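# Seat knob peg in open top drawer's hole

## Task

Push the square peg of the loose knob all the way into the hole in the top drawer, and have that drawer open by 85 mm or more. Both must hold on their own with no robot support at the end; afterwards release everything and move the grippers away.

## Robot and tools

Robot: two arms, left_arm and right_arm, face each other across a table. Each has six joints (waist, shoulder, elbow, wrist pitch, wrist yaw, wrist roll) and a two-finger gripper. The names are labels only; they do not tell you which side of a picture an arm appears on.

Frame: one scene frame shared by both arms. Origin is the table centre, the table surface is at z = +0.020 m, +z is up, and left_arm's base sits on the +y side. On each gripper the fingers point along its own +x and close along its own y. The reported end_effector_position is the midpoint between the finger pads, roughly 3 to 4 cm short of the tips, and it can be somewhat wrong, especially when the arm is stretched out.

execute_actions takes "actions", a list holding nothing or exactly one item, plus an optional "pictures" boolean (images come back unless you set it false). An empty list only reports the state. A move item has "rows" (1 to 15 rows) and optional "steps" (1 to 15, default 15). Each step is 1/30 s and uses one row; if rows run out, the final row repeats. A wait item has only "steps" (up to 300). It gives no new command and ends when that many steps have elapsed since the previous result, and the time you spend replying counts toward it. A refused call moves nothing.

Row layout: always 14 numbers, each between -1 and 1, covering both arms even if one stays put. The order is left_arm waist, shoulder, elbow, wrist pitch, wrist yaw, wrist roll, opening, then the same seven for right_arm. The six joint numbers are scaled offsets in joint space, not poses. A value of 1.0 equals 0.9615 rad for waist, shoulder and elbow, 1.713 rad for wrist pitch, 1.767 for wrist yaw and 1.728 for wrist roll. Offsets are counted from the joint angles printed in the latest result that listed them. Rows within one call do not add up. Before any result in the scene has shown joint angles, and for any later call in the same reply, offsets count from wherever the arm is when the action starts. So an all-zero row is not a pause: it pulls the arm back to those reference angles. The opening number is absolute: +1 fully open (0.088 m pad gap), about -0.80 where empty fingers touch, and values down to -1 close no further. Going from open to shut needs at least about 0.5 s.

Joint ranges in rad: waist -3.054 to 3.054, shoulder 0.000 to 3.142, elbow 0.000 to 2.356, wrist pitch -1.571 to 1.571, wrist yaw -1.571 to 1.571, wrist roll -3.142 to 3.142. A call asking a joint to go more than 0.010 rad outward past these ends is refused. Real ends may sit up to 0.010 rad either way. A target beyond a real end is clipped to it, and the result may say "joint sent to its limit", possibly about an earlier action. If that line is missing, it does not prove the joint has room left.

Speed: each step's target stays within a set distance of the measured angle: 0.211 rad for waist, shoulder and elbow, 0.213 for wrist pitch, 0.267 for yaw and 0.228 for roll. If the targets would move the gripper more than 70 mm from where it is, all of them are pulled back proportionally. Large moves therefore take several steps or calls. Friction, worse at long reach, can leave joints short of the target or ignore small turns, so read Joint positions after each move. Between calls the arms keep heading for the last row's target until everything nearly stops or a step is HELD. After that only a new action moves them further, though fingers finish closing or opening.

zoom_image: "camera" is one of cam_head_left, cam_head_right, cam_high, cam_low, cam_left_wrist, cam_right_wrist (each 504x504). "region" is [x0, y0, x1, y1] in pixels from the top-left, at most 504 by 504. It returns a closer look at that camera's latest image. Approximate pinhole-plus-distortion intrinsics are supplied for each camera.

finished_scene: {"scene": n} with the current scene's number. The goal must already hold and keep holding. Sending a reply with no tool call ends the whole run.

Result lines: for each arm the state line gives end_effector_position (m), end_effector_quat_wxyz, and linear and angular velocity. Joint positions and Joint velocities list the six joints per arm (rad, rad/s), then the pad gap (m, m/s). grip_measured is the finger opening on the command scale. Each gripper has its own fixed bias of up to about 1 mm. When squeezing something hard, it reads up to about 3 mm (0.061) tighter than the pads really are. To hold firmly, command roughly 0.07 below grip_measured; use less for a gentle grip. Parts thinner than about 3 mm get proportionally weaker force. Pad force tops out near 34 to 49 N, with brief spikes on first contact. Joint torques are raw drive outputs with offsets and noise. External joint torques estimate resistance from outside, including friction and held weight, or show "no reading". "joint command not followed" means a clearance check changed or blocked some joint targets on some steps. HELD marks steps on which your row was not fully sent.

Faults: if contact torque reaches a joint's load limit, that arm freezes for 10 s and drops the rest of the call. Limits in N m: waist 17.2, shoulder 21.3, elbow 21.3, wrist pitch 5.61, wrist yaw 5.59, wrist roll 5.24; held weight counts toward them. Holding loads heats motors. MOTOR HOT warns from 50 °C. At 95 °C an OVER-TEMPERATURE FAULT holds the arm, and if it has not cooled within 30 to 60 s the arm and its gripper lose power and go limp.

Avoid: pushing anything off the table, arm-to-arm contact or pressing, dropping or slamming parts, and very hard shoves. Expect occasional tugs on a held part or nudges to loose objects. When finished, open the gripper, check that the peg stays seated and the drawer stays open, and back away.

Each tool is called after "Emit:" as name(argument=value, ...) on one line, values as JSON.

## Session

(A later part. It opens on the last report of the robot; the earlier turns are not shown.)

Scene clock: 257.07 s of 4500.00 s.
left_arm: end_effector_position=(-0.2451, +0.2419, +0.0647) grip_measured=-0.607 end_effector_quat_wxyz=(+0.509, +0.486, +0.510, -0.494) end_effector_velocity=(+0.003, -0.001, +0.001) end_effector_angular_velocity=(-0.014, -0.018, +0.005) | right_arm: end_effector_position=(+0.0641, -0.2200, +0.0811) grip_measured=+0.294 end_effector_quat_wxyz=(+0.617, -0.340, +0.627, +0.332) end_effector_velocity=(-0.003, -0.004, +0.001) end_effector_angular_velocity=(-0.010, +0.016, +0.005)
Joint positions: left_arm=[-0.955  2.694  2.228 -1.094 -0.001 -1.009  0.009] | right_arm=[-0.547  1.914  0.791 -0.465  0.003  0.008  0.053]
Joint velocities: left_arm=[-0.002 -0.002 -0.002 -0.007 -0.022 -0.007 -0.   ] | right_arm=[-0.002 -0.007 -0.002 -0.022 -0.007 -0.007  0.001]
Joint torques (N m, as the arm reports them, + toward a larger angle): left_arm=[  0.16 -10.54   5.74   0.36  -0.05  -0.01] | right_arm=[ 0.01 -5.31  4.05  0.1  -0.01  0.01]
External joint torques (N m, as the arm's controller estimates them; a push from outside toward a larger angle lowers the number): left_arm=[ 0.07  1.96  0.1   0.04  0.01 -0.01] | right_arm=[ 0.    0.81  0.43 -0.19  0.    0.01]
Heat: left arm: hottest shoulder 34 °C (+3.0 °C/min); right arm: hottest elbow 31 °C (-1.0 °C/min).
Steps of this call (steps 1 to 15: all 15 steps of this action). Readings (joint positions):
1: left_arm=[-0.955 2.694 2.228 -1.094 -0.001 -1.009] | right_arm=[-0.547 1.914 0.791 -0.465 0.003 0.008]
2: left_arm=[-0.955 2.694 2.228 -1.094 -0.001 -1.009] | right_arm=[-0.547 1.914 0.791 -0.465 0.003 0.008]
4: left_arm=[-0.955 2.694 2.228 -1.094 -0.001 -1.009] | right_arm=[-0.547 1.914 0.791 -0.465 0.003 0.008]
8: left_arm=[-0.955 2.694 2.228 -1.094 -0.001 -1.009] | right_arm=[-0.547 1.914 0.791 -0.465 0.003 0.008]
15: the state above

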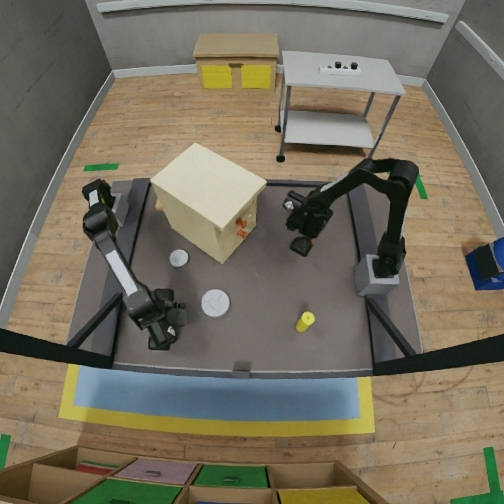

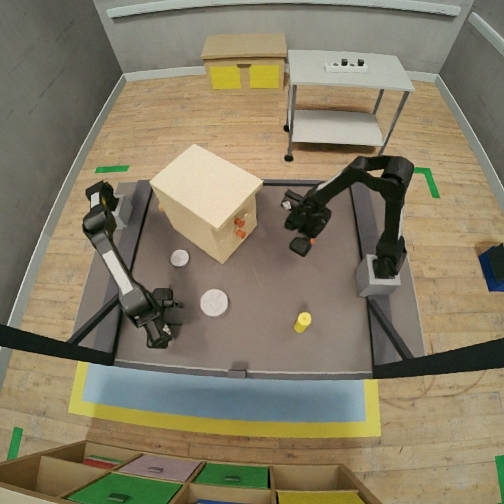

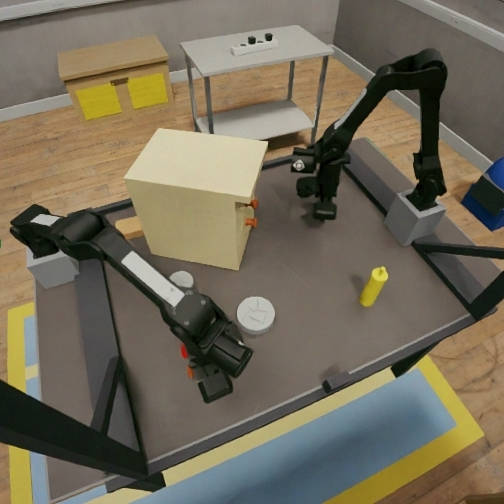

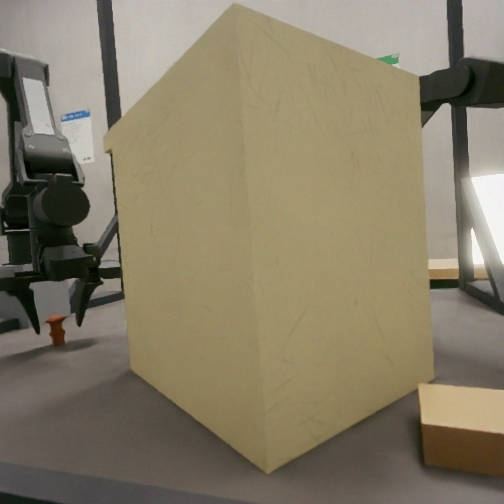

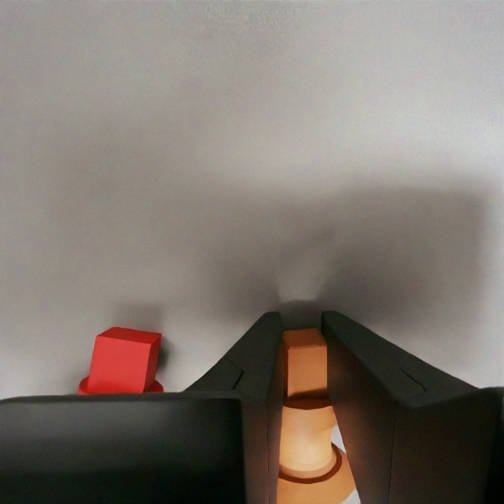

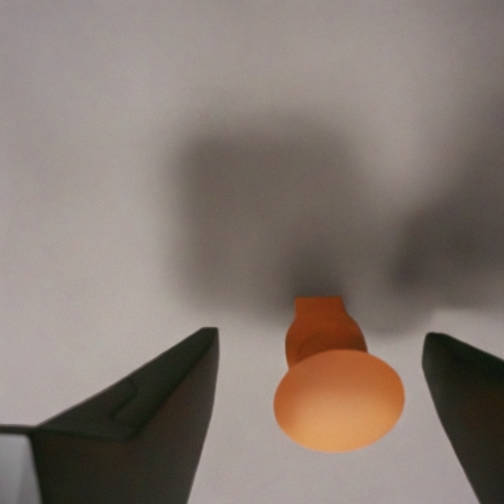

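Emit:
execute_actions(actions=[{"rows":[[0,-0.345,-0.1,0,0,0,-0.69,0,-0.5,0,0,0,0,0.3]]}], pictures=false)

Emit:
execute_actions(actions=[{"rows":[[0,0,-0.127,-0.067,0,0.87,-0.69,1,0,0,0.3,0,0,0.3]]}], pictures=false)

Emit:
execute_actions(actions=[{"steps":20}], pictures=false)

Emit:
execute_actions(actions=[{"rows":[[0,0,0,0,0,0.87,-0.69,-0.1,0.6,0.2,0.4,0,0,0.2]]}], pictures=false)

Emit:
execute_actions(actions=[{"steps":20}])

Scene clock: 291.57 s of 4500.00 s.
left_arm: end_effector_position=(-0.2537, +0.2360, +0.2141) grip_measured=-0.607 end_effector_quat_wxyz=(+0.485, +0.389, +0.524, -0.581) end_effector_velocity=(+0.011, +0.010, -0.020) end_effector_angular_velocity=(+0.051, -0.051, +0.017) | right_arm: end_effector_position=(+0.0911, -0.1780, +0.2130) grip_measured=+0.297 end_effector_quat_wxyz=(+0.748, -0.250, +0.463, +0.404) end_effector_velocity=(-0.007, -0.010, -0.008) end_effector_angular_velocity=(-0.038, +0.036, -0.006)
Joint positions: left_arm=[-0.955  2.346  2.146 -1.093 -0.001 -1.009  0.009] | right_arm=[-0.547  1.44   0.796 -0.463  0.003  0.008  0.054]
Joint velocities: left_arm=[-0.002 -0.002 -0.066 -0.007  0.007 -0.022 -0.   ] | right_arm=[-0.002 -0.002 -0.017 -0.037 -0.007  0.007 -0.   ]
Joint torques (N m, as the arm reports them, + toward a larger angle): left_arm=[-0.05 -7.98  4.91  0.73 -0.02  0.01] | right_arm=[ 0.   -4.66  6.16  0.74 -0.01  0.02]
External joint torques (N m, as the arm's controller estimates them; a push from outside toward a larger angle lowers the number): left_arm=[-0.04  2.93 -1.18  0.06  0.03  0.  ] | right_arm=[ 0.02  0.27  0.33 -0.32  0.    0.01]
Heat: left arm: hottest shoulder 43 °C (+11.1 °C/min); right arm: hottest shoulder 29 °C (-4.0 °C/min).
Steps of this call (steps 1 to 15: the robot went on to your last target; steps 16 to 220: nothing new was sent; then 26.67 s passed at rest; steps 221 to 235: all 15 steps of this action). Readings (joint positions):
221: left_arm=[-0.955 2.676 2.217 -1.087 -0.001 -1.009] | right_arm=[-0.547 1.894 0.790 -0.465 0.003 0.008]
222: left_arm=[-0.955 2.649 2.189 -1.091 -0.001 -1.009] | right_arm=[-0.547 1.859 0.782 -0.471 0.003 0.008]
224: left_arm=[-0.955 2.590 2.155 -1.103 -0.001 -1.009] | right_arm=[-0.547 1.749 0.778 -0.470 0.003 0.008]
228: left_arm=[-0.955 2.448 2.146 -1.096 -0.001 -1.009] | right_arm=[-0.547 1.526 0.790 -0.463 0.003 0.008]
235: the state above

Scene clock: 292.07 s of 4500.00 s.
left_arm: end_effector_position=(-0.2122, +0.2645, +0.1742) grip_measured=-0.607 end_effector_quat_wxyz=(+0.242, +0.651, +0.234, -0.680) end_effector_velocity=(+0.003, -0.001, +0.000) end_effector_angular_velocity=(-0.068, -0.057, -1.864) | right_arm: end_effector_position=(-0.1324, -0.0506, +0.2804) grip_measured=+0.297 end_effector_quat_wxyz=(+0.629, -0.227, +0.202, +0.715) end_effector_velocity=(-0.613, -0.065, +0.025) end_effector_angular_velocity=(+0.141, -0.007, +1.583)
Joint positions: left_arm=[-0.955  2.35   2.028 -1.205 -0.001 -0.085  0.009] | right_arm=[0.161 1.443 0.793 0.032 0.006 0.008 0.054]
Joint velocities: left_arm=[ 0.002 -0.002 -0.002 -0.007 -0.007  1.868 -0.   ] | right_arm=[ 1.556 -0.002 -0.002  0.139 -0.007 -0.037 -0.   ]
Joint torques (N m, as the arm reports them, + toward a larger angle): left_arm=[ 0.02 -9.59  5.46  0.36  0.01  0.13] | right_arm=[ 0.37 -4.94  7.61  1.52 -0.11  0.02]
External joint torques (N m, as the arm's controller estimates them; a push from outside toward a larger angle lowers the number): left_arm=[-0.06  1.49 -0.28 -0.04  0.02  0.13] | right_arm=[ 0.32  0.65  1.52  0.06 -0.1   0.01]
Heat: left arm: hottest shoulder 43 °C (+11.2 °C/min); right arm: hottest shoulder 29 °C (-4.1 °C/min).
Steps of this call (steps 1 to 15: all 15 steps of this action). Readings (joint positions):
1: left_arm=[-0.955 2.347 2.130 -1.095 -0.001 -0.970] | right_arm=[-0.535 1.440 0.795 -0.443 0.013 0.008]
2: left_arm=[-0.955 2.345 2.103 -1.131 -0.001 -0.902] | right_arm=[-0.494 1.441 0.790 -0.385 0.016 0.008]
4: left_arm=[-0.955 2.344 2.061 -1.185 -0.001 -0.777] | right_arm=[-0.390 1.443 0.790 -0.278 0.007 0.008]
8: left_arm=[-0.955 2.351 2.028 -1.202 -0.001 -0.525] | right_arm=[-0.195 1.443 0.791 -0.090 0.006 0.008]
15: the state above

Scene clock: 292.73 s of 4500.00 s.
left_arm: end_effector_position=(-0.2122, +0.2645, +0.1742) grip_measured=-0.607 end_effector_quat_wxyz=(+0.047, +0.693, +0.031, -0.719) end_effector_velocity=(+0.001, +0.001, +0.002) end_effector_angular_velocity=(-0.005, -0.006, -0.009) | right_arm: end_effector_position=(-0.2297, -0.0747, +0.2830) grip_measured=+0.297 end_effector_quat_wxyz=(+0.534, -0.245, +0.169, +0.791) end_effector_velocity=(+0.002, +0.000, -0.001) end_effector_angular_velocity=(+0.006, -0.009, -0.004)
Joint positions: left_arm=[-0.955  2.35   2.028 -1.205 -0.001  0.49   0.009] | right_arm=[0.412 1.443 0.793 0.046 0.001 0.008 0.054]
Joint velocities: left_arm=[-0.002 -0.002  0.002 -0.007 -0.007  0.007 -0.   ] | right_arm=[-0.002 -0.002 -0.007  0.007  0.007 -0.007 -0.   ]
Joint torques (N m, as the arm reports them, + toward a larger angle): left_arm=[ 0.07 -9.78  5.21  0.3   0.04  0.1 ] | right_arm=[ 0.3  -5.02  7.63  1.6   0.1   0.01]
External joint torques (N m, as the arm's controller estimates them; a push from outside toward a larger angle lowers the number): left_arm=[ 0.07  1.34 -0.6  -0.12  0.02  0.11] | right_arm=[0.3  0.36 1.31 0.04 0.1  0.01]
Heat: left arm: hottest shoulder 43 °C (+11.0 °C/min); right arm: hottest elbow 30 °C (-3.0 °C/min).
Steps of this call (steps 1 to 20: the robot went on to your last target). Readings (joint positions):
1: left_arm=[-0.955 2.350 2.028 -1.205 -0.001 -0.022] | right_arm=[0.213 1.443 0.793 0.037 0.006 0.008]
2: left_arm=[-0.955 2.350 2.028 -1.205 -0.001 0.041] | right_arm=[0.265 1.443 0.793 0.040 0.006 0.008]
4: left_arm=[-0.955 2.350 2.028 -1.205 -0.001 0.167] | right_arm=[0.356 1.443 0.793 0.043 -0.001 0.008]
8: left_arm=[-0.955 2.350 2.028 -1.205 -0.001 0.396] | right_arm=[0.412 1.443 0.793 0.046 -0.002 0.008]
20: the state above

Scene clock: 293.23 s of 4500.00 s.
left_arm: end_effector_position=(-0.2121, +0.2644, +0.1742) grip_measured=-0.607 end_effector_quat_wxyz=(-0.267, +0.641, -0.293, -0.657) end_effector_velocity=(+0.001, +0.006, -0.001) end_effector_angular_velocity=(-0.047, -0.061, -1.874) | right_arm: end_effector_position=(-0.2270, +0.0512, +0.2277) grip_measured=+0.203 end_effector_quat_wxyz=(+0.590, -0.135, +0.105, +0.789) end_effector_velocity=(-0.007, +0.024, +0.071) end_effector_angular_velocity=(+0.333, +0.089, -0.002)
Joint positions: left_arm=[-0.955  2.35   2.028 -1.205 -0.001  1.417  0.009] | right_arm=[0.315 2.022 0.977 0.702 0.001 0.008 0.049]
Joint velocities: left_arm=[-0.007  0.002  0.002 -0.022  0.007  1.868  0.   ] | right_arm=[ 0.002 -0.002 -0.002  0.344  0.007 -0.007 -0.   ]
Joint torques (N m, as the arm reports them, + toward a larger angle): left_arm=[ 0.09 -9.34  5.71  0.44  0.08  0.13] | right_arm=[ 0.07 -8.07  7.13  2.05 -0.04  0.02]
External joint torques (N m, as the arm's controller estimates them; a push from outside toward a larger angle lowers the number): left_arm=[0.16 1.65 0.03 0.1  0.03 0.13] | right_arm=[ 0.03  1.8   0.84  0.13 -0.03  0.01]
Heat: left arm: hottest shoulder 43 °C (+11.1 °C/min); right arm: hottest elbow 30 °C (-3.0 °C/min).
Steps of this call (steps 1 to 15: all 15 steps of this action). Readings (joint positions):
1: left_arm=[-0.955 2.350 2.028 -1.205 -0.001 0.530] | right_arm=[0.408 1.462 0.805 0.061 -0.002 0.008]
2: left_arm=[-0.955 2.350 2.028 -1.205 -0.001 0.598] | right_arm=[0.393 1.502 0.834 0.117 -0.004 0.008]
4: left_arm=[-0.955 2.350 2.028 -1.205 -0.001 0.724] | right_arm=[0.355 1.616 0.917 0.243 -0.002 0.008]
8: left_arm=[-0.955 2.350 2.028 -1.205 -0.001 0.976] | right_arm=[0.316 1.824 0.986 0.489 0.001 0.008]
15: the state above

Scene clock: 293.90 s of 4500.00 s.
left_arm: end_effector_position=(-0.2121, +0.2644, +0.1742) grip_measured=-0.607 end_effector_quat_wxyz=(-0.437, +0.540, -0.467, -0.547) end_effector_velocity=(+0.002, +0.001, +0.000) end_effector_angular_velocity=(-0.014, -0.019, -0.014) | right_arm: end_effector_position=(-0.2279, +0.0542, +0.2358) grip_measured=+0.203 end_effector_quat_wxyz=(+0.591, -0.122, +0.095, +0.791) end_effector_velocity=(+0.003, -0.001, -0.003) end_effector_angular_velocity=(-0.010, -0.008, +0.002)
Joint positions: left_arm=[-0.955  2.35   2.028 -1.205 -0.001  1.989  0.009] | right_arm=[0.315 2.021 0.982 0.729 0.001 0.008 0.049]
Joint velocities: left_arm=[-0.007 -0.002 -0.002 -0.007 -0.022  0.007 -0.   ] | right_arm=[-0.007 -0.002 -0.007 -0.007 -0.007 -0.007 -0.   ]
Joint torques (N m, as the arm reports them, + toward a larger angle): left_arm=[ 0.14 -9.15  5.8   0.41  0.07  0.14] | right_arm=[ 0.06 -7.63  6.63  1.67 -0.04  0.02]
External joint torques (N m, as the arm's controller estimates them; a push from outside toward a larger angle lowers the number): left_arm=[0.23 1.86 0.11 0.08 0.01 0.14] | right_arm=[ 0.17  0.86  1.32 -0.01 -0.04  0.01]
Heat: left arm: hottest shoulder 43 °C (+11.0 °C/min); right arm: hottest shoulder 30 °C (-3.0 °C/min).
Steps of this call (steps 1 to 20: the robot went on to your last target). Readings (joint positions):
1: left_arm=[-0.955 2.350 2.028 -1.205 -0.001 1.480] | right_arm=[0.315 2.022 0.977 0.713 0.001 0.008]
2: left_arm=[-0.955 2.350 2.028 -1.205 -0.001 1.543] | right_arm=[0.315 2.021 0.978 0.722 0.001 0.008]
4: left_arm=[-0.955 2.350 2.028 -1.205 -0.001 1.669] | right_arm=[0.315 2.021 0.982 0.726 0.001 0.008]
8: left_arm=[-0.955 2.350 2.028 -1.205 -0.001 1.896] | right_arm=[0.315 2.021 0.982 0.726 0.001 0.008]
20: the state above

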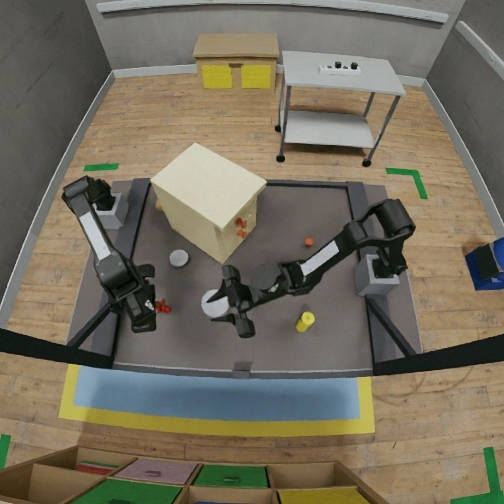

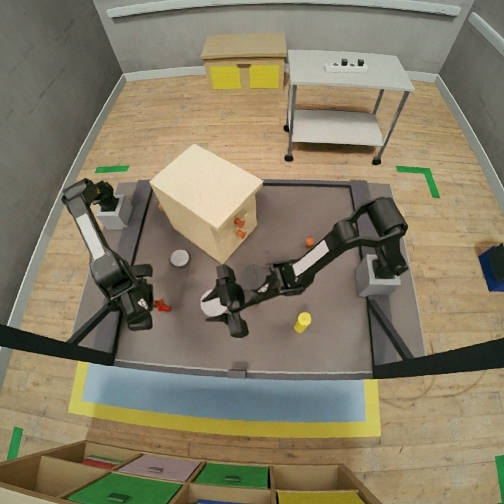

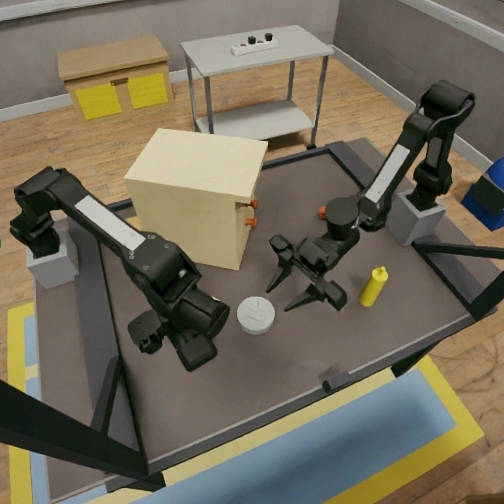

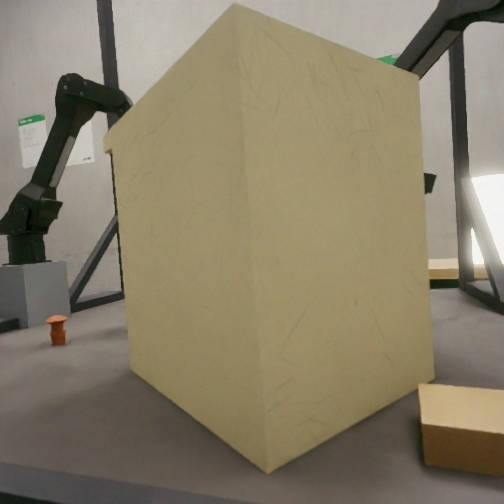

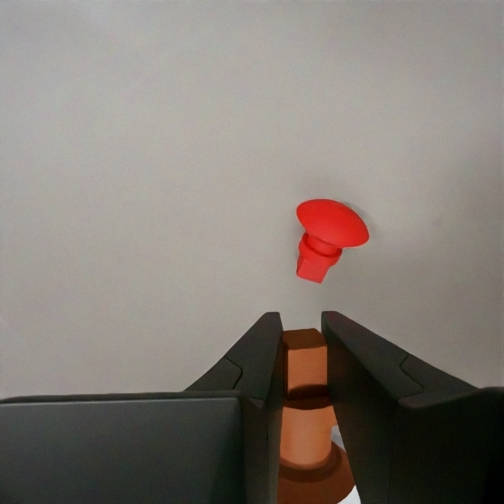

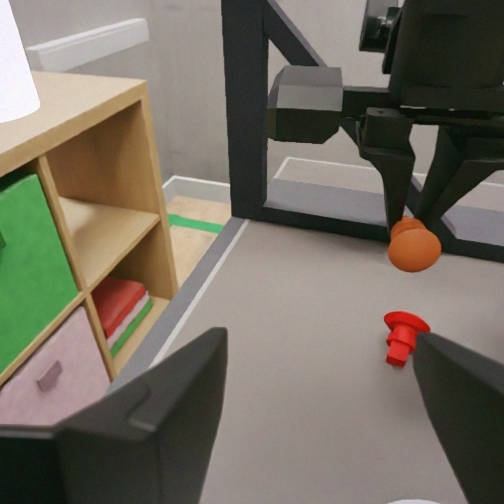

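Emit:
execute_actions(actions=[{"rows":[[0,0,0,-0.027,0,0,-0.69,-0.125,0.548,0.445,0.158,0,0,0.2]]}], pictures=false)

Emit:
execute_actions(actions=[{"steps":12}])

Emit:
zoom_image(camera="cam_head_left", region=[120,260,240,350])

Scene clock: 300.93 s of 4500.00 s.
left_arm: end_effector_position=(-0.2044, +0.2696, +0.1740) grip_measured=-0.607 end_effector_quat_wxyz=(-0.452, +0.544, -0.453, -0.543) end_effector_velocity=(+0.000, +0.003, +0.000) end_effector_angular_velocity=(+0.010, -0.002, +0.020) | right_arm: end_effector_position=(-0.1803, +0.1557, +0.1522) grip_measured=+0.203 end_effector_quat_wxyz=(+0.645, -0.065, +0.060, +0.759) end_effector_velocity=(-0.024, -0.014, -0.058) end_effector_angular_velocity=(-0.105, -0.009, +0.047)
Joint positions: left_arm=[-0.955  2.35   2.028 -1.248 -0.001  1.99   0.009] | right_arm=[0.192 2.555 1.391 0.987 0.003 0.008 0.049]
Joint velocities: left_arm=[-0.002 -0.002 -0.002 -0.007  0.007 -0.022 -0.   ] | right_arm=[ 0.042  0.095 -0.002 -0.007 -0.007  0.007 -0.   ]
Joint torques (N m, as the arm reports them, + toward a larger angle): left_arm=[ 0.12 -9.32  5.58  0.16  0.05 -0.04] | right_arm=[ -0.01 -11.3    7.55   2.2   -0.09   0.02]
External joint torques (N m, as the arm's controller estimates them; a push from outside toward a larger angle lowers the number): left_arm=[ 0.13  1.61 -0.02 -0.08 -0.01 -0.03] | right_arm=[ 0.33  2.25  1.16 -0.05 -0.11  0.  ]
Heat: left arm: hottest shoulder 43 °C (+11.1 °C/min); right arm: hottest shoulder 31 °C (-2.0 °C/min).
Steps of this call (steps 1 to 15: the robot went on to your last target; steps 16 to 90: nothing new was sent; then 3.53 s passed at rest; steps 91 to 105: all 15 steps of this action). Readings (joint positions):
91: left_arm=[-0.955 2.350 2.028 -1.208 -0.001 1.990] | right_arm=[0.311 2.040 0.996 0.751 -0.003 0.008]
92: left_arm=[-0.955 2.350 2.028 -1.220 -0.001 1.990] | right_arm=[0.298 2.083 1.037 0.813 -0.006 0.008]
94: left_arm=[-0.955 2.350 2.028 -1.239 -0.001 1.990] | right_arm=[0.255 2.189 1.152 0.904 -0.004 0.008]
98: left_arm=[-0.955 2.350 2.028 -1.246 -0.001 1.990] | right_arm=[0.190 2.393 1.359 0.982 0.003 0.008]
105: the state above

Scene clock: 301.33 s of 4500.00 s.
left_arm: end_effector_position=(-0.2043, +0.2697, +0.1740) grip_measured=-0.607 end_effector_quat_wxyz=(-0.452, +0.544, -0.453, -0.543) end_effector_velocity=(+0.001, +0.001, +0.002) end_effector_angular_velocity=(-0.005, -0.006, +0.005) | right_arm: end_effector_position=(-0.1820, +0.1587, +0.1589) grip_measured=+0.203 end_effector_quat_wxyz=(+0.644, -0.056, +0.052, +0.761) end_effector_velocity=(+0.000, -0.001, -0.001) end_effector_angular_velocity=(-0.006, -0.007, +0.006)
Joint positions: left_arm=[-0.955  2.35   2.028 -1.248 -0.001  1.99   0.009] | right_arm=[0.194 2.555 1.404 0.998 0.003 0.008 0.049]
Joint velocities: left_arm=[-0.002 -0.002  0.002 -0.007 -0.007 -0.007 -0.   ] | right_arm=[-0.002 -0.002 -0.002 -0.007 -0.007 -0.007 -0.   ]
Joint torques (N m, as the arm reports them, + toward a larger angle): left_arm=[ 0.07 -9.15  5.62  0.15  0.1  -0.03] | right_arm=[  0.07 -10.5    6.33   1.59  -0.08   0.02]
External joint torques (N m, as the arm's controller estimates them; a push from outside toward a larger angle lowers the number): left_arm=[ 0.07  1.86 -0.07 -0.13  0.04 -0.03] | right_arm=[ 0.07  0.55  1.38 -0.12 -0.08  0.01]
Heat: left arm: hottest shoulder 43 °C (+11.0 °C/min); right arm: hottest shoulder 31 °C (-2.0 °C/min).
Steps of this call (steps 1 to 12: the robot went on to your last target). Readings (joint positions):
1: left_arm=[-0.955 2.350 2.028 -1.248 -0.001 1.990] | right_arm=[0.194 2.556 1.391 0.987 0.003 0.008]
2: left_arm=[-0.955 2.350 2.028 -1.248 -0.001 1.990] | right_arm=[0.194 2.556 1.392 0.992 0.003 0.008]
4: left_arm=[-0.955 2.350 2.028 -1.248 -0.001 1.990] | right_arm=[0.194 2.555 1.400 0.998 0.003 0.008]
8: left_arm=[-0.955 2.350 2.028 -1.248 -0.001 1.990] | right_arm=[0.194 2.555 1.404 0.998 0.003 0.008]
12: the state above

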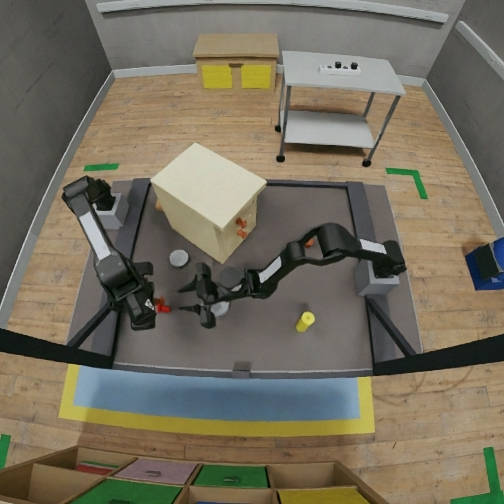

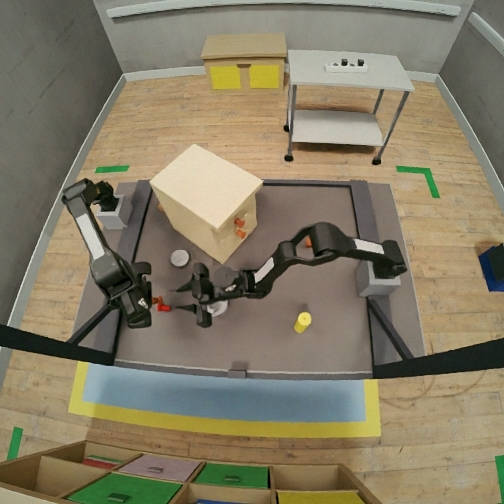

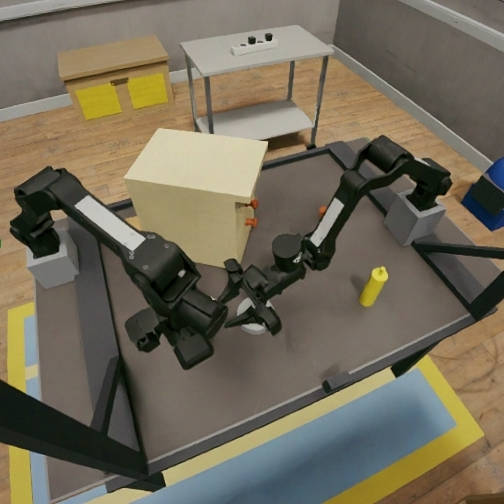

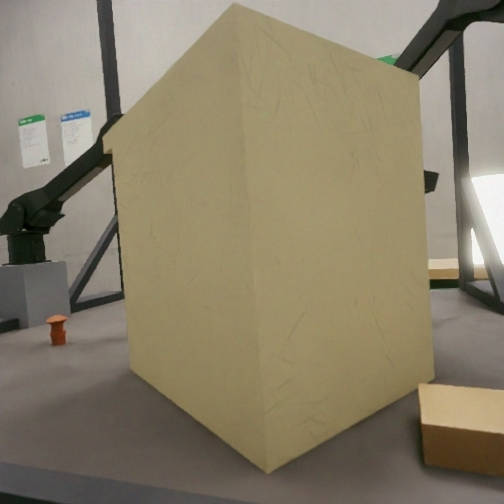

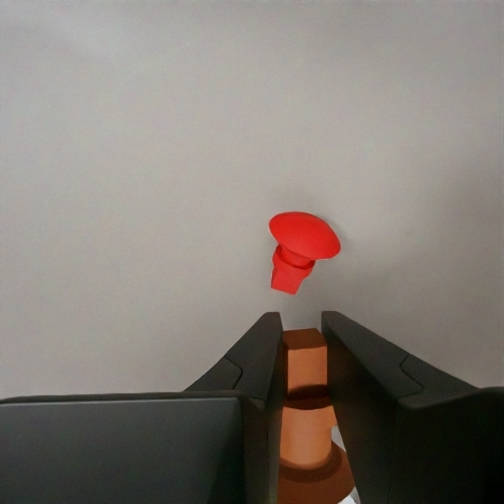

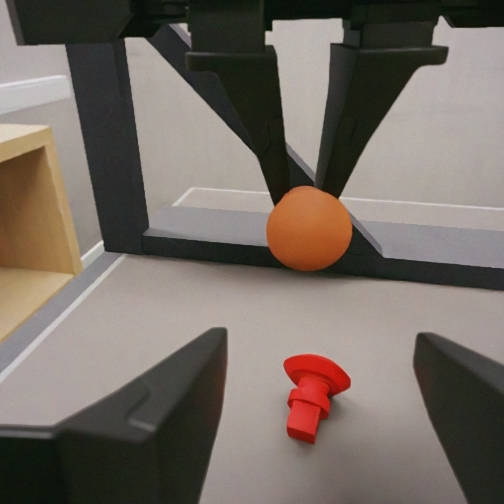

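Region (120, 260, 240, 350) of cam_head_left's 504x504 image, scaled by 4.200, with more detail than that image has; it fills the top 378 rows of this view, and the rest is white.

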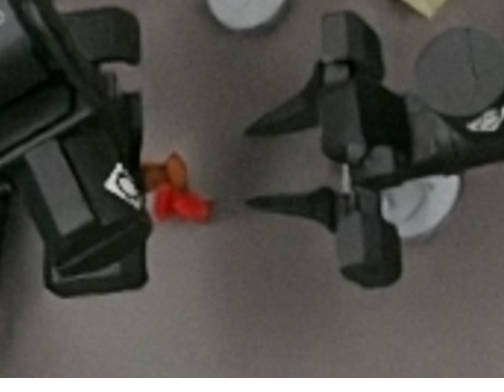

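Emit:
execute_actions(actions=[{"rows":[[0,0,0,0,0,0,-0.69,0,-0.05,0.2,-0.188,0,0,0.2]]}])

Scene clock: 308.87 s of 4500.00 s.
left_arm: end_effector_position=(-0.2043, +0.2697, +0.1740) grip_measured=-0.607 end_effector_quat_wxyz=(-0.452, +0.544, -0.453, -0.543) end_effector_velocity=(-0.001, -0.003, +0.002) end_effector_angular_velocity=(-0.025, -0.002, +0.005) | right_arm: end_effector_position=(-0.1873, +0.1898, +0.1922) grip_measured=+0.203 end_effector_quat_wxyz=(+0.642, -0.089, +0.080, +0.757) end_effector_velocity=(+0.001, -0.000, +0.002) end_effector_angular_velocity=(-0.002, -0.006, +0.006)
Joint positions: left_arm=[-0.955  2.35   2.028 -1.248 -0.001  1.99   0.009] | right_arm=[0.194 2.508 1.593 0.676 0.003 0.008 0.049]
Joint velocities: left_arm=[-0.002 -0.002  0.002  0.007 -0.022 -0.007 -0.   ] | right_arm=[-0.002 -0.007 -0.002 -0.007 -0.007 -0.007 -0.   ]
Joint torques (N m, as the arm reports them, + toward a larger angle): left_arm=[ 0.02 -9.34  5.7   0.35  0.07 -0.02] | right_arm=[  0.   -10.52   6.95   1.58   0.     0.02]
External joint torques (N m, as the arm's controller estimates them; a push from outside toward a larger angle lowers the number): left_arm=[-0.09  1.63  0.05  0.09  0.02 -0.02] | right_arm=[ 0.    1.53  0.96 -0.17  0.    0.01]
Heat: left arm: hottest shoulder 43 °C (+12.1 °C/min); right arm: hottest shoulder 34 °C (+2.0 °C/min).
Steps of this call (steps 1 to 30: the robot went on to your last target; steps 31 to 90: nothing new was sent; then 4.03 s passed at rest; steps 91 to 105: all 15 steps of this action). Readings (joint positions):
91: left_arm=[-0.955 2.350 2.028 -1.248 -0.001 1.990] | right_arm=[0.194 2.553 1.421 0.968 0.003 0.008]
92: left_arm=[-0.955 2.350 2.028 -1.248 -0.001 1.990] | right_arm=[0.194 2.552 1.464 0.886 0.003 0.008]
94: left_arm=[-0.955 2.350 2.028 -1.248 -0.001 1.990] | right_arm=[0.194 2.548 1.528 0.784 0.003 0.008]
98: left_arm=[-0.955 2.350 2.028 -1.248 -0.001 1.990] | right_arm=[0.194 2.514 1.585 0.707 0.003 0.008]
105: the state above

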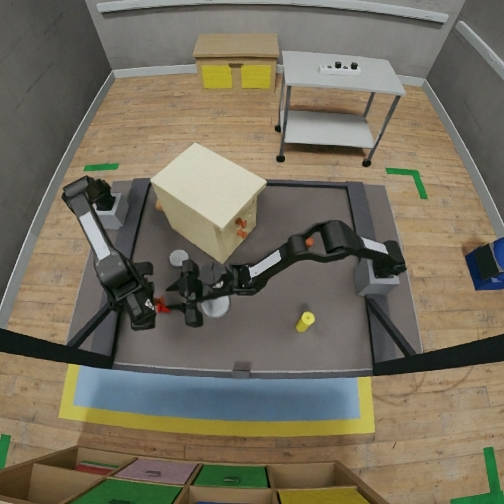

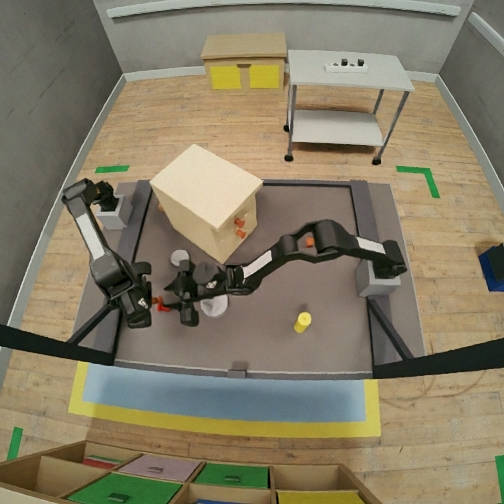

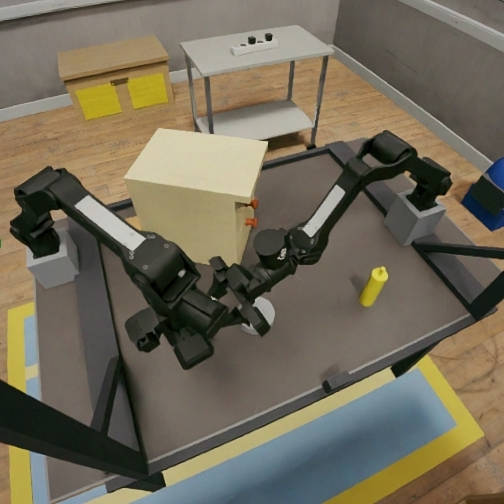

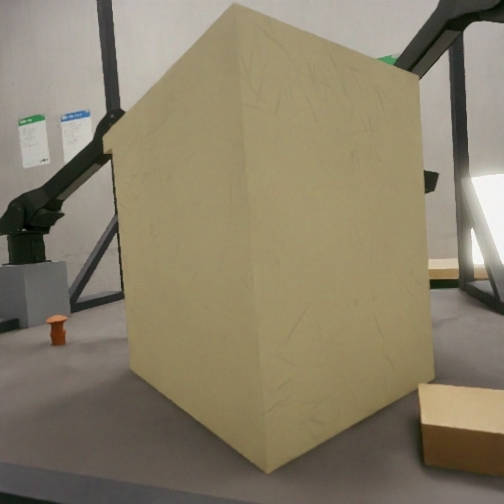

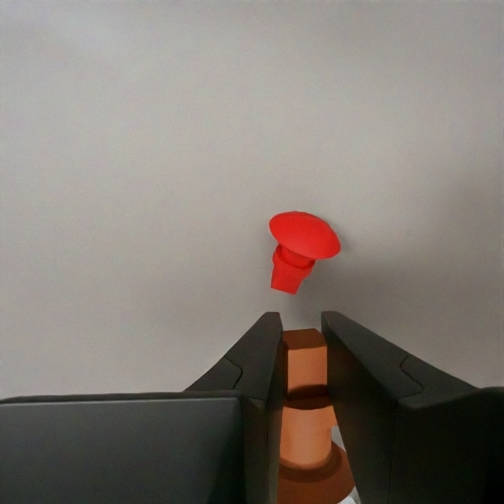

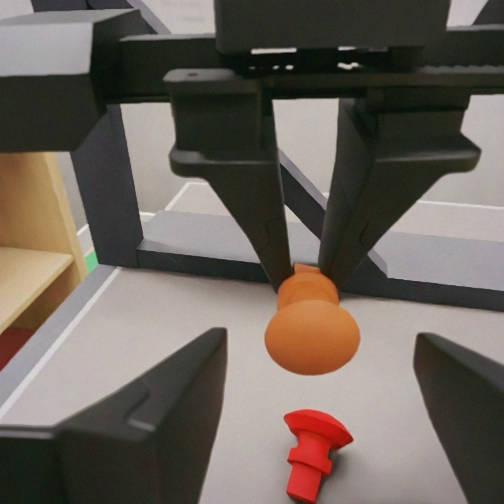

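Emit:
execute_actions(actions=[{"rows":[[0,0,0,0,0,0,-0.69,0,0.129,0.222,-0.049,0,-0.02,0.1]]}])

Scene clock: 316.07 s of 4500.00 s.
left_arm: end_effector_position=(-0.2043, +0.2697, +0.1740) grip_measured=-0.607 end_effector_quat_wxyz=(-0.452, +0.544, -0.453, -0.543) end_effector_velocity=(+0.007, +0.002, -0.001) end_effector_angular_velocity=(-0.003, -0.035, +0.005) | right_arm: end_effector_position=(-0.1923, +0.2190, +0.1864) grip_measured=+0.103 end_effector_quat_wxyz=(+0.641, -0.096, +0.067, +0.759) end_effector_velocity=(+0.002, +0.003, +0.007) end_effector_angular_velocity=(+0.013, -0.007, -0.008)
Joint positions: left_arm=[-0.955  2.35   2.028 -1.248 -0.001  1.99   0.009] | right_arm=[ 0.194  2.621  1.794  0.594  0.003 -0.021  0.044]
Joint velocities: left_arm=[-0.002 -0.002 -0.007 -0.022 -0.022 -0.007 -0.   ] | right_arm=[-0.002 -0.002  0.017 -0.007  0.007 -0.007 -0.   ]
Joint torques (N m, as the arm reports them, + toward a larger angle): left_arm=[ 0.09 -9.36  5.45  0.31  0.07 -0.03] | right_arm=[ 0.   -9.97  8.36  1.35  0.   -0.15]
External joint torques (N m, as the arm's controller estimates them; a push from outside toward a larger angle lowers the number): left_arm=[ 0.07  1.54 -0.13  0.08  0.02 -0.03] | right_arm=[ 0.04  2.4   2.35 -0.34 -0.01 -0.16]
Heat: left arm: hottest shoulder 43 °C (+9.0 °C/min); right arm: hottest shoulder 36 °C (+4.0 °C/min).
Steps of this call (steps 1 to 15: the robot went on to your last target; steps 16 to 90: nothing new was sent; then 3.70 s passed at rest; steps 91 to 105: all 15 steps of this action). Readings (joint positions):
91: left_arm=[-0.955 2.350 2.028 -1.248 -0.001 1.990] | right_arm=[0.194 2.521 1.613 0.661 0.003 0.005]
92: left_arm=[-0.955 2.350 2.028 -1.248 -0.001 1.990] | right_arm=[0.194 2.549 1.671 0.640 0.003 -0.002]
94: left_arm=[-0.955 2.350 2.028 -1.248 -0.001 1.990] | right_arm=[0.194 2.591 1.747 0.616 0.003 -0.012]
98: left_arm=[-0.955 2.350 2.028 -1.248 -0.001 1.990] | right_arm=[0.194 2.616 1.785 0.598 0.003 -0.019]
105: the state above

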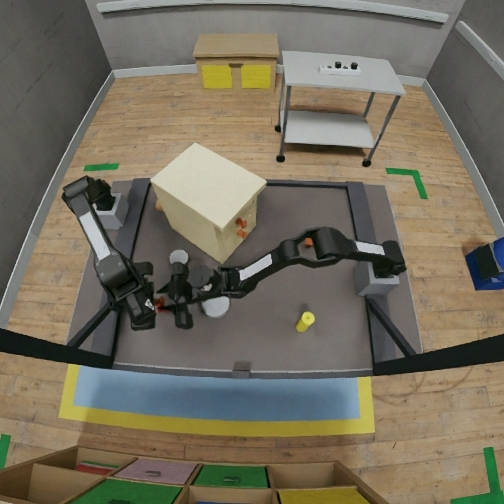

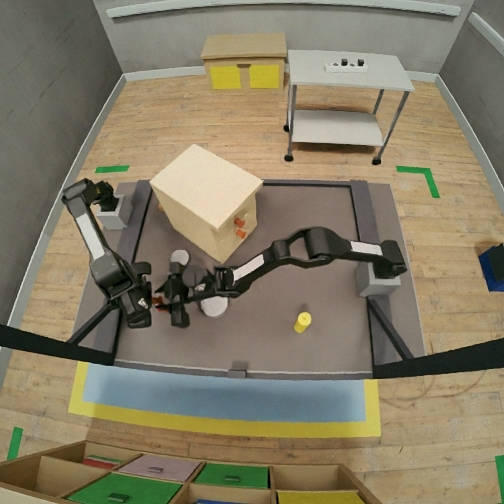

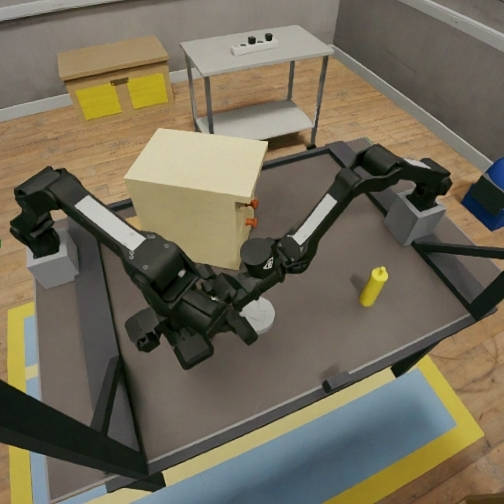

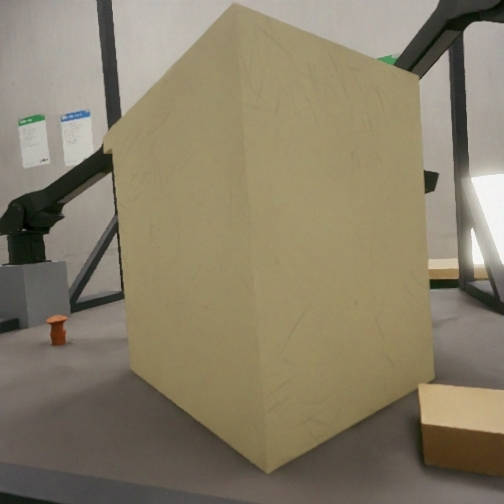

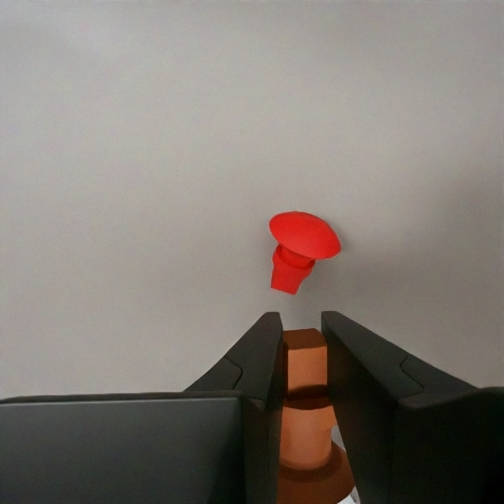

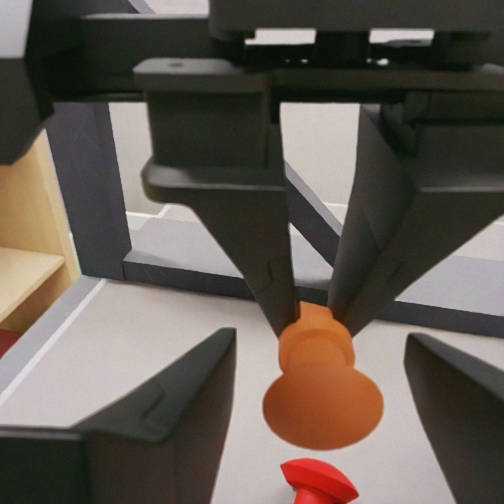

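Emit:
execute_actions(actions=[{"rows":[[0,0,0,0,0,0,-0.69,0,0.038,0,0.036,0,0,0.1]]}], pictures=false)

Emit:
execute_actions(actions=[{"rows":[[0,0,0,0,0,0,-0.69,0,0,0,0,0,0,-0.4]]}])

Scene clock: 324.07 s of 4500.00 s.
left_arm: end_effector_position=(-0.2043, +0.2697, +0.1740) grip_measured=-0.607 end_effector_quat_wxyz=(-0.452, +0.544, -0.453, -0.543) end_effector_velocity=(+0.001, +0.001, +0.003) end_effector_angular_velocity=(-0.005, -0.006, +0.005) | right_arm: end_effector_position=(-0.1925, +0.2203, +0.1812) grip_measured=+0.103 end_effector_quat_wxyz=(+0.642, -0.084, +0.057, +0.760) end_effector_velocity=(-0.003, -0.001, -0.001) end_effector_angular_velocity=(-0.006, -0.007, +0.011)
Joint positions: left_arm=[-0.955  2.35   2.028 -1.248 -0.001  1.99   0.009] | right_arm=[ 0.194  2.649  1.795  0.652  0.003 -0.021  0.044]
Joint velocities: left_arm=[-0.002 -0.007 -0.002 -0.007 -0.007 -0.007 -0.   ] | right_arm=[ 0.002 -0.002 -0.002 -0.007 -0.007 -0.007 -0.   ]
Joint torques (N m, as the arm reports them, + toward a larger angle): left_arm=[-0.12 -9.18  5.54  0.35  0.1  -0.02] | right_arm=[  0.   -10.29   6.71   1.72   0.     0.03]
External joint torques (N m, as the arm's controller estimates them; a push from outside toward a larger angle lowers the number): left_arm=[-0.12  1.8  -0.1   0.09  0.04 -0.02] | right_arm=[-0.08  2.2   0.69 -0.01  0.    0.02]
Heat: left arm: hottest shoulder 43 °C (+7.0 °C/min); right arm: hottest shoulder 37 °C (+6.0 °C/min).
Steps of this call (steps 1 to 15: the robot went on to your last target; steps 16 to 90: nothing new was sent; then 4.50 s passed at rest; steps 91 to 105: all 15 steps of this action). Readings (joint positions):
91: left_arm=[-0.955 2.350 2.028 -1.248 -0.001 1.990] | right_arm=[0.194 2.624 1.795 0.599 0.003 -0.021]
92: left_arm=[-0.955 2.350 2.028 -1.248 -0.001 1.990] | right_arm=[0.194 2.629 1.795 0.619 0.003 -0.021]
94: left_arm=[-0.955 2.350 2.028 -1.248 -0.001 1.990] | right_arm=[0.194 2.636 1.795 0.636 0.003 -0.021]
98: left_arm=[-0.955 2.350 2.028 -1.248 -0.001 1.990] | right_arm=[0.194 2.648 1.795 0.647 0.003 -0.021]
105: the state above

Scene clock: 324.57 s of 4500.00 s.
left_arm: end_effector_position=(-0.2045, +0.2700, +0.1740) grip_measured=-0.607 end_effector_quat_wxyz=(-0.453, +0.543, -0.453, -0.543) end_effector_velocity=(+0.001, +0.003, -0.002) end_effector_angular_velocity=(+0.013, -0.006, +0.005) | right_arm: end_effector_position=(-0.1925, +0.2203, +0.1812) grip_measured=-0.318 end_effector_quat_wxyz=(+0.642, -0.084, +0.057, +0.760) end_effector_velocity=(+0.001, -0.001, -0.001) end_effector_angular_velocity=(-0.006, -0.007, +0.006)
Joint positions: left_arm=[-0.956  2.35   2.028 -1.248 -0.001  1.99   0.009] | right_arm=[ 0.194  2.649  1.795  0.652  0.003 -0.021  0.023]
Joint velocities: left_arm=[-0.002  0.002 -0.002 -0.007  0.007 -0.007  0.   ] | right_arm=[-0.002 -0.002 -0.002 -0.007 -0.007 -0.007 -0.   ]
Joint torques (N m, as the arm reports them, + toward a larger angle): left_arm=[ 0.06 -9.19  5.6   0.35  0.07  0.  ] | right_arm=[  0.01 -11.04   6.84   1.49   0.     0.02]
External joint torques (N m, as the arm's controller estimates them; a push from outside toward a larger angle lowers the number): left_arm=[0.08 1.67 0.01 0.1  0.01 0.  ] | right_arm=[-0.03  1.36  0.87 -0.22  0.01  0.01]
Heat: left arm: hottest shoulder 43 °C (+6.1 °C/min); right arm: hottest shoulder 38 °C (+7.1 °C/min).
Steps of this call (steps 1 to 15: all 15 steps of this action). Readings (joint positions):
1: left_arm=[-0.955 2.350 2.028 -1.248 -0.001 1.990] | right_arm=[0.194 2.649 1.795 0.652 0.003 -0.021]
2: left_arm=[-0.955 2.350 2.028 -1.248 -0.001 1.990] | right_arm=[0.194 2.649 1.795 0.652 0.003 -0.021]
4: left_arm=[-0.955 2.350 2.028 -1.248 -0.001 1.990] | right_arm=[0.194 2.649 1.795 0.652 0.003 -0.021]
8: left_arm=[-0.956 2.350 2.028 -1.248 -0.001 1.990] | right_arm=[0.194 2.649 1.795 0.652 0.003 -0.021]
15: the state above

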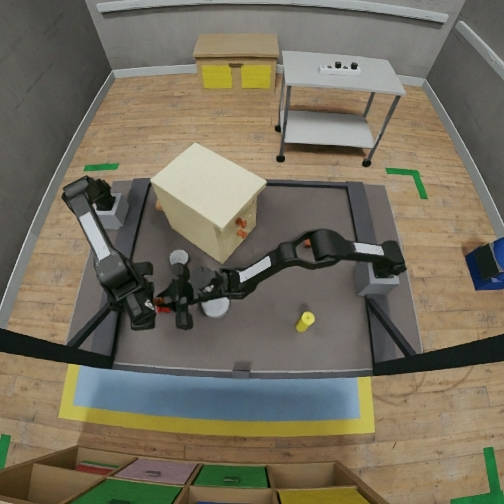

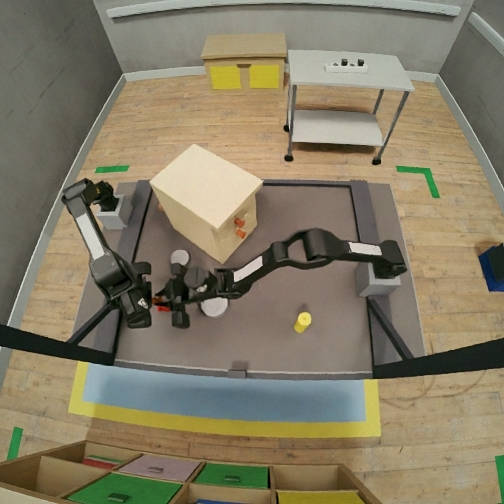

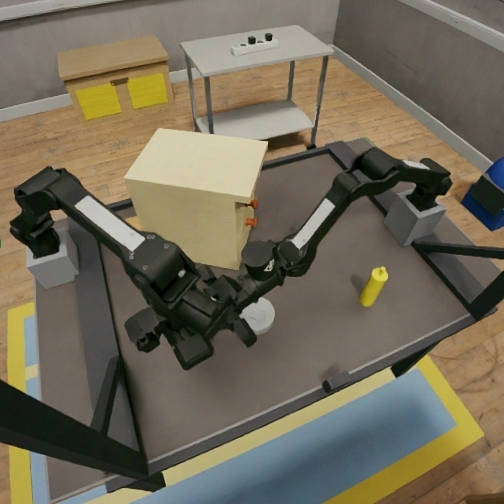

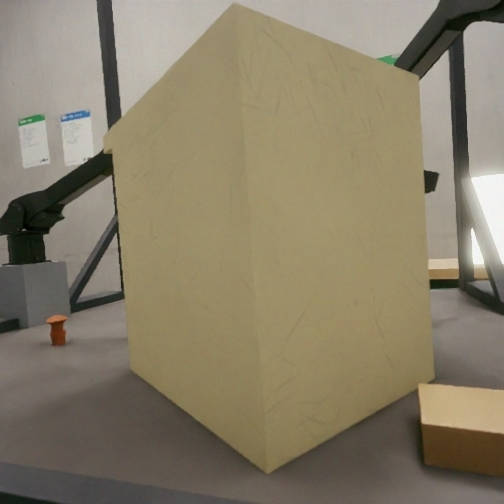

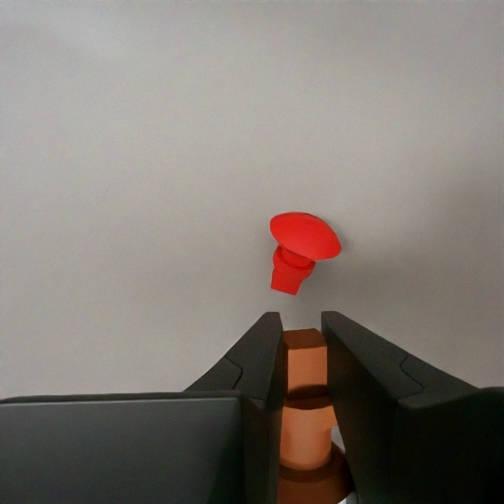

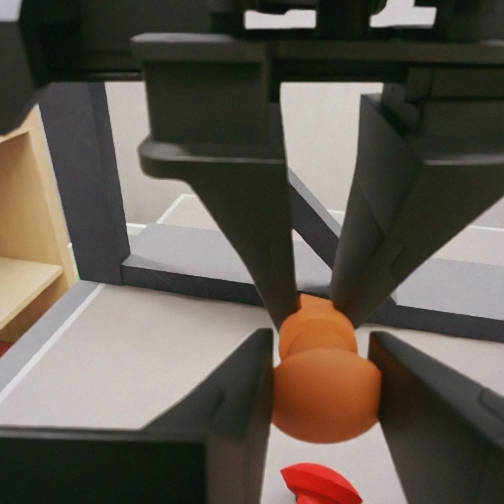

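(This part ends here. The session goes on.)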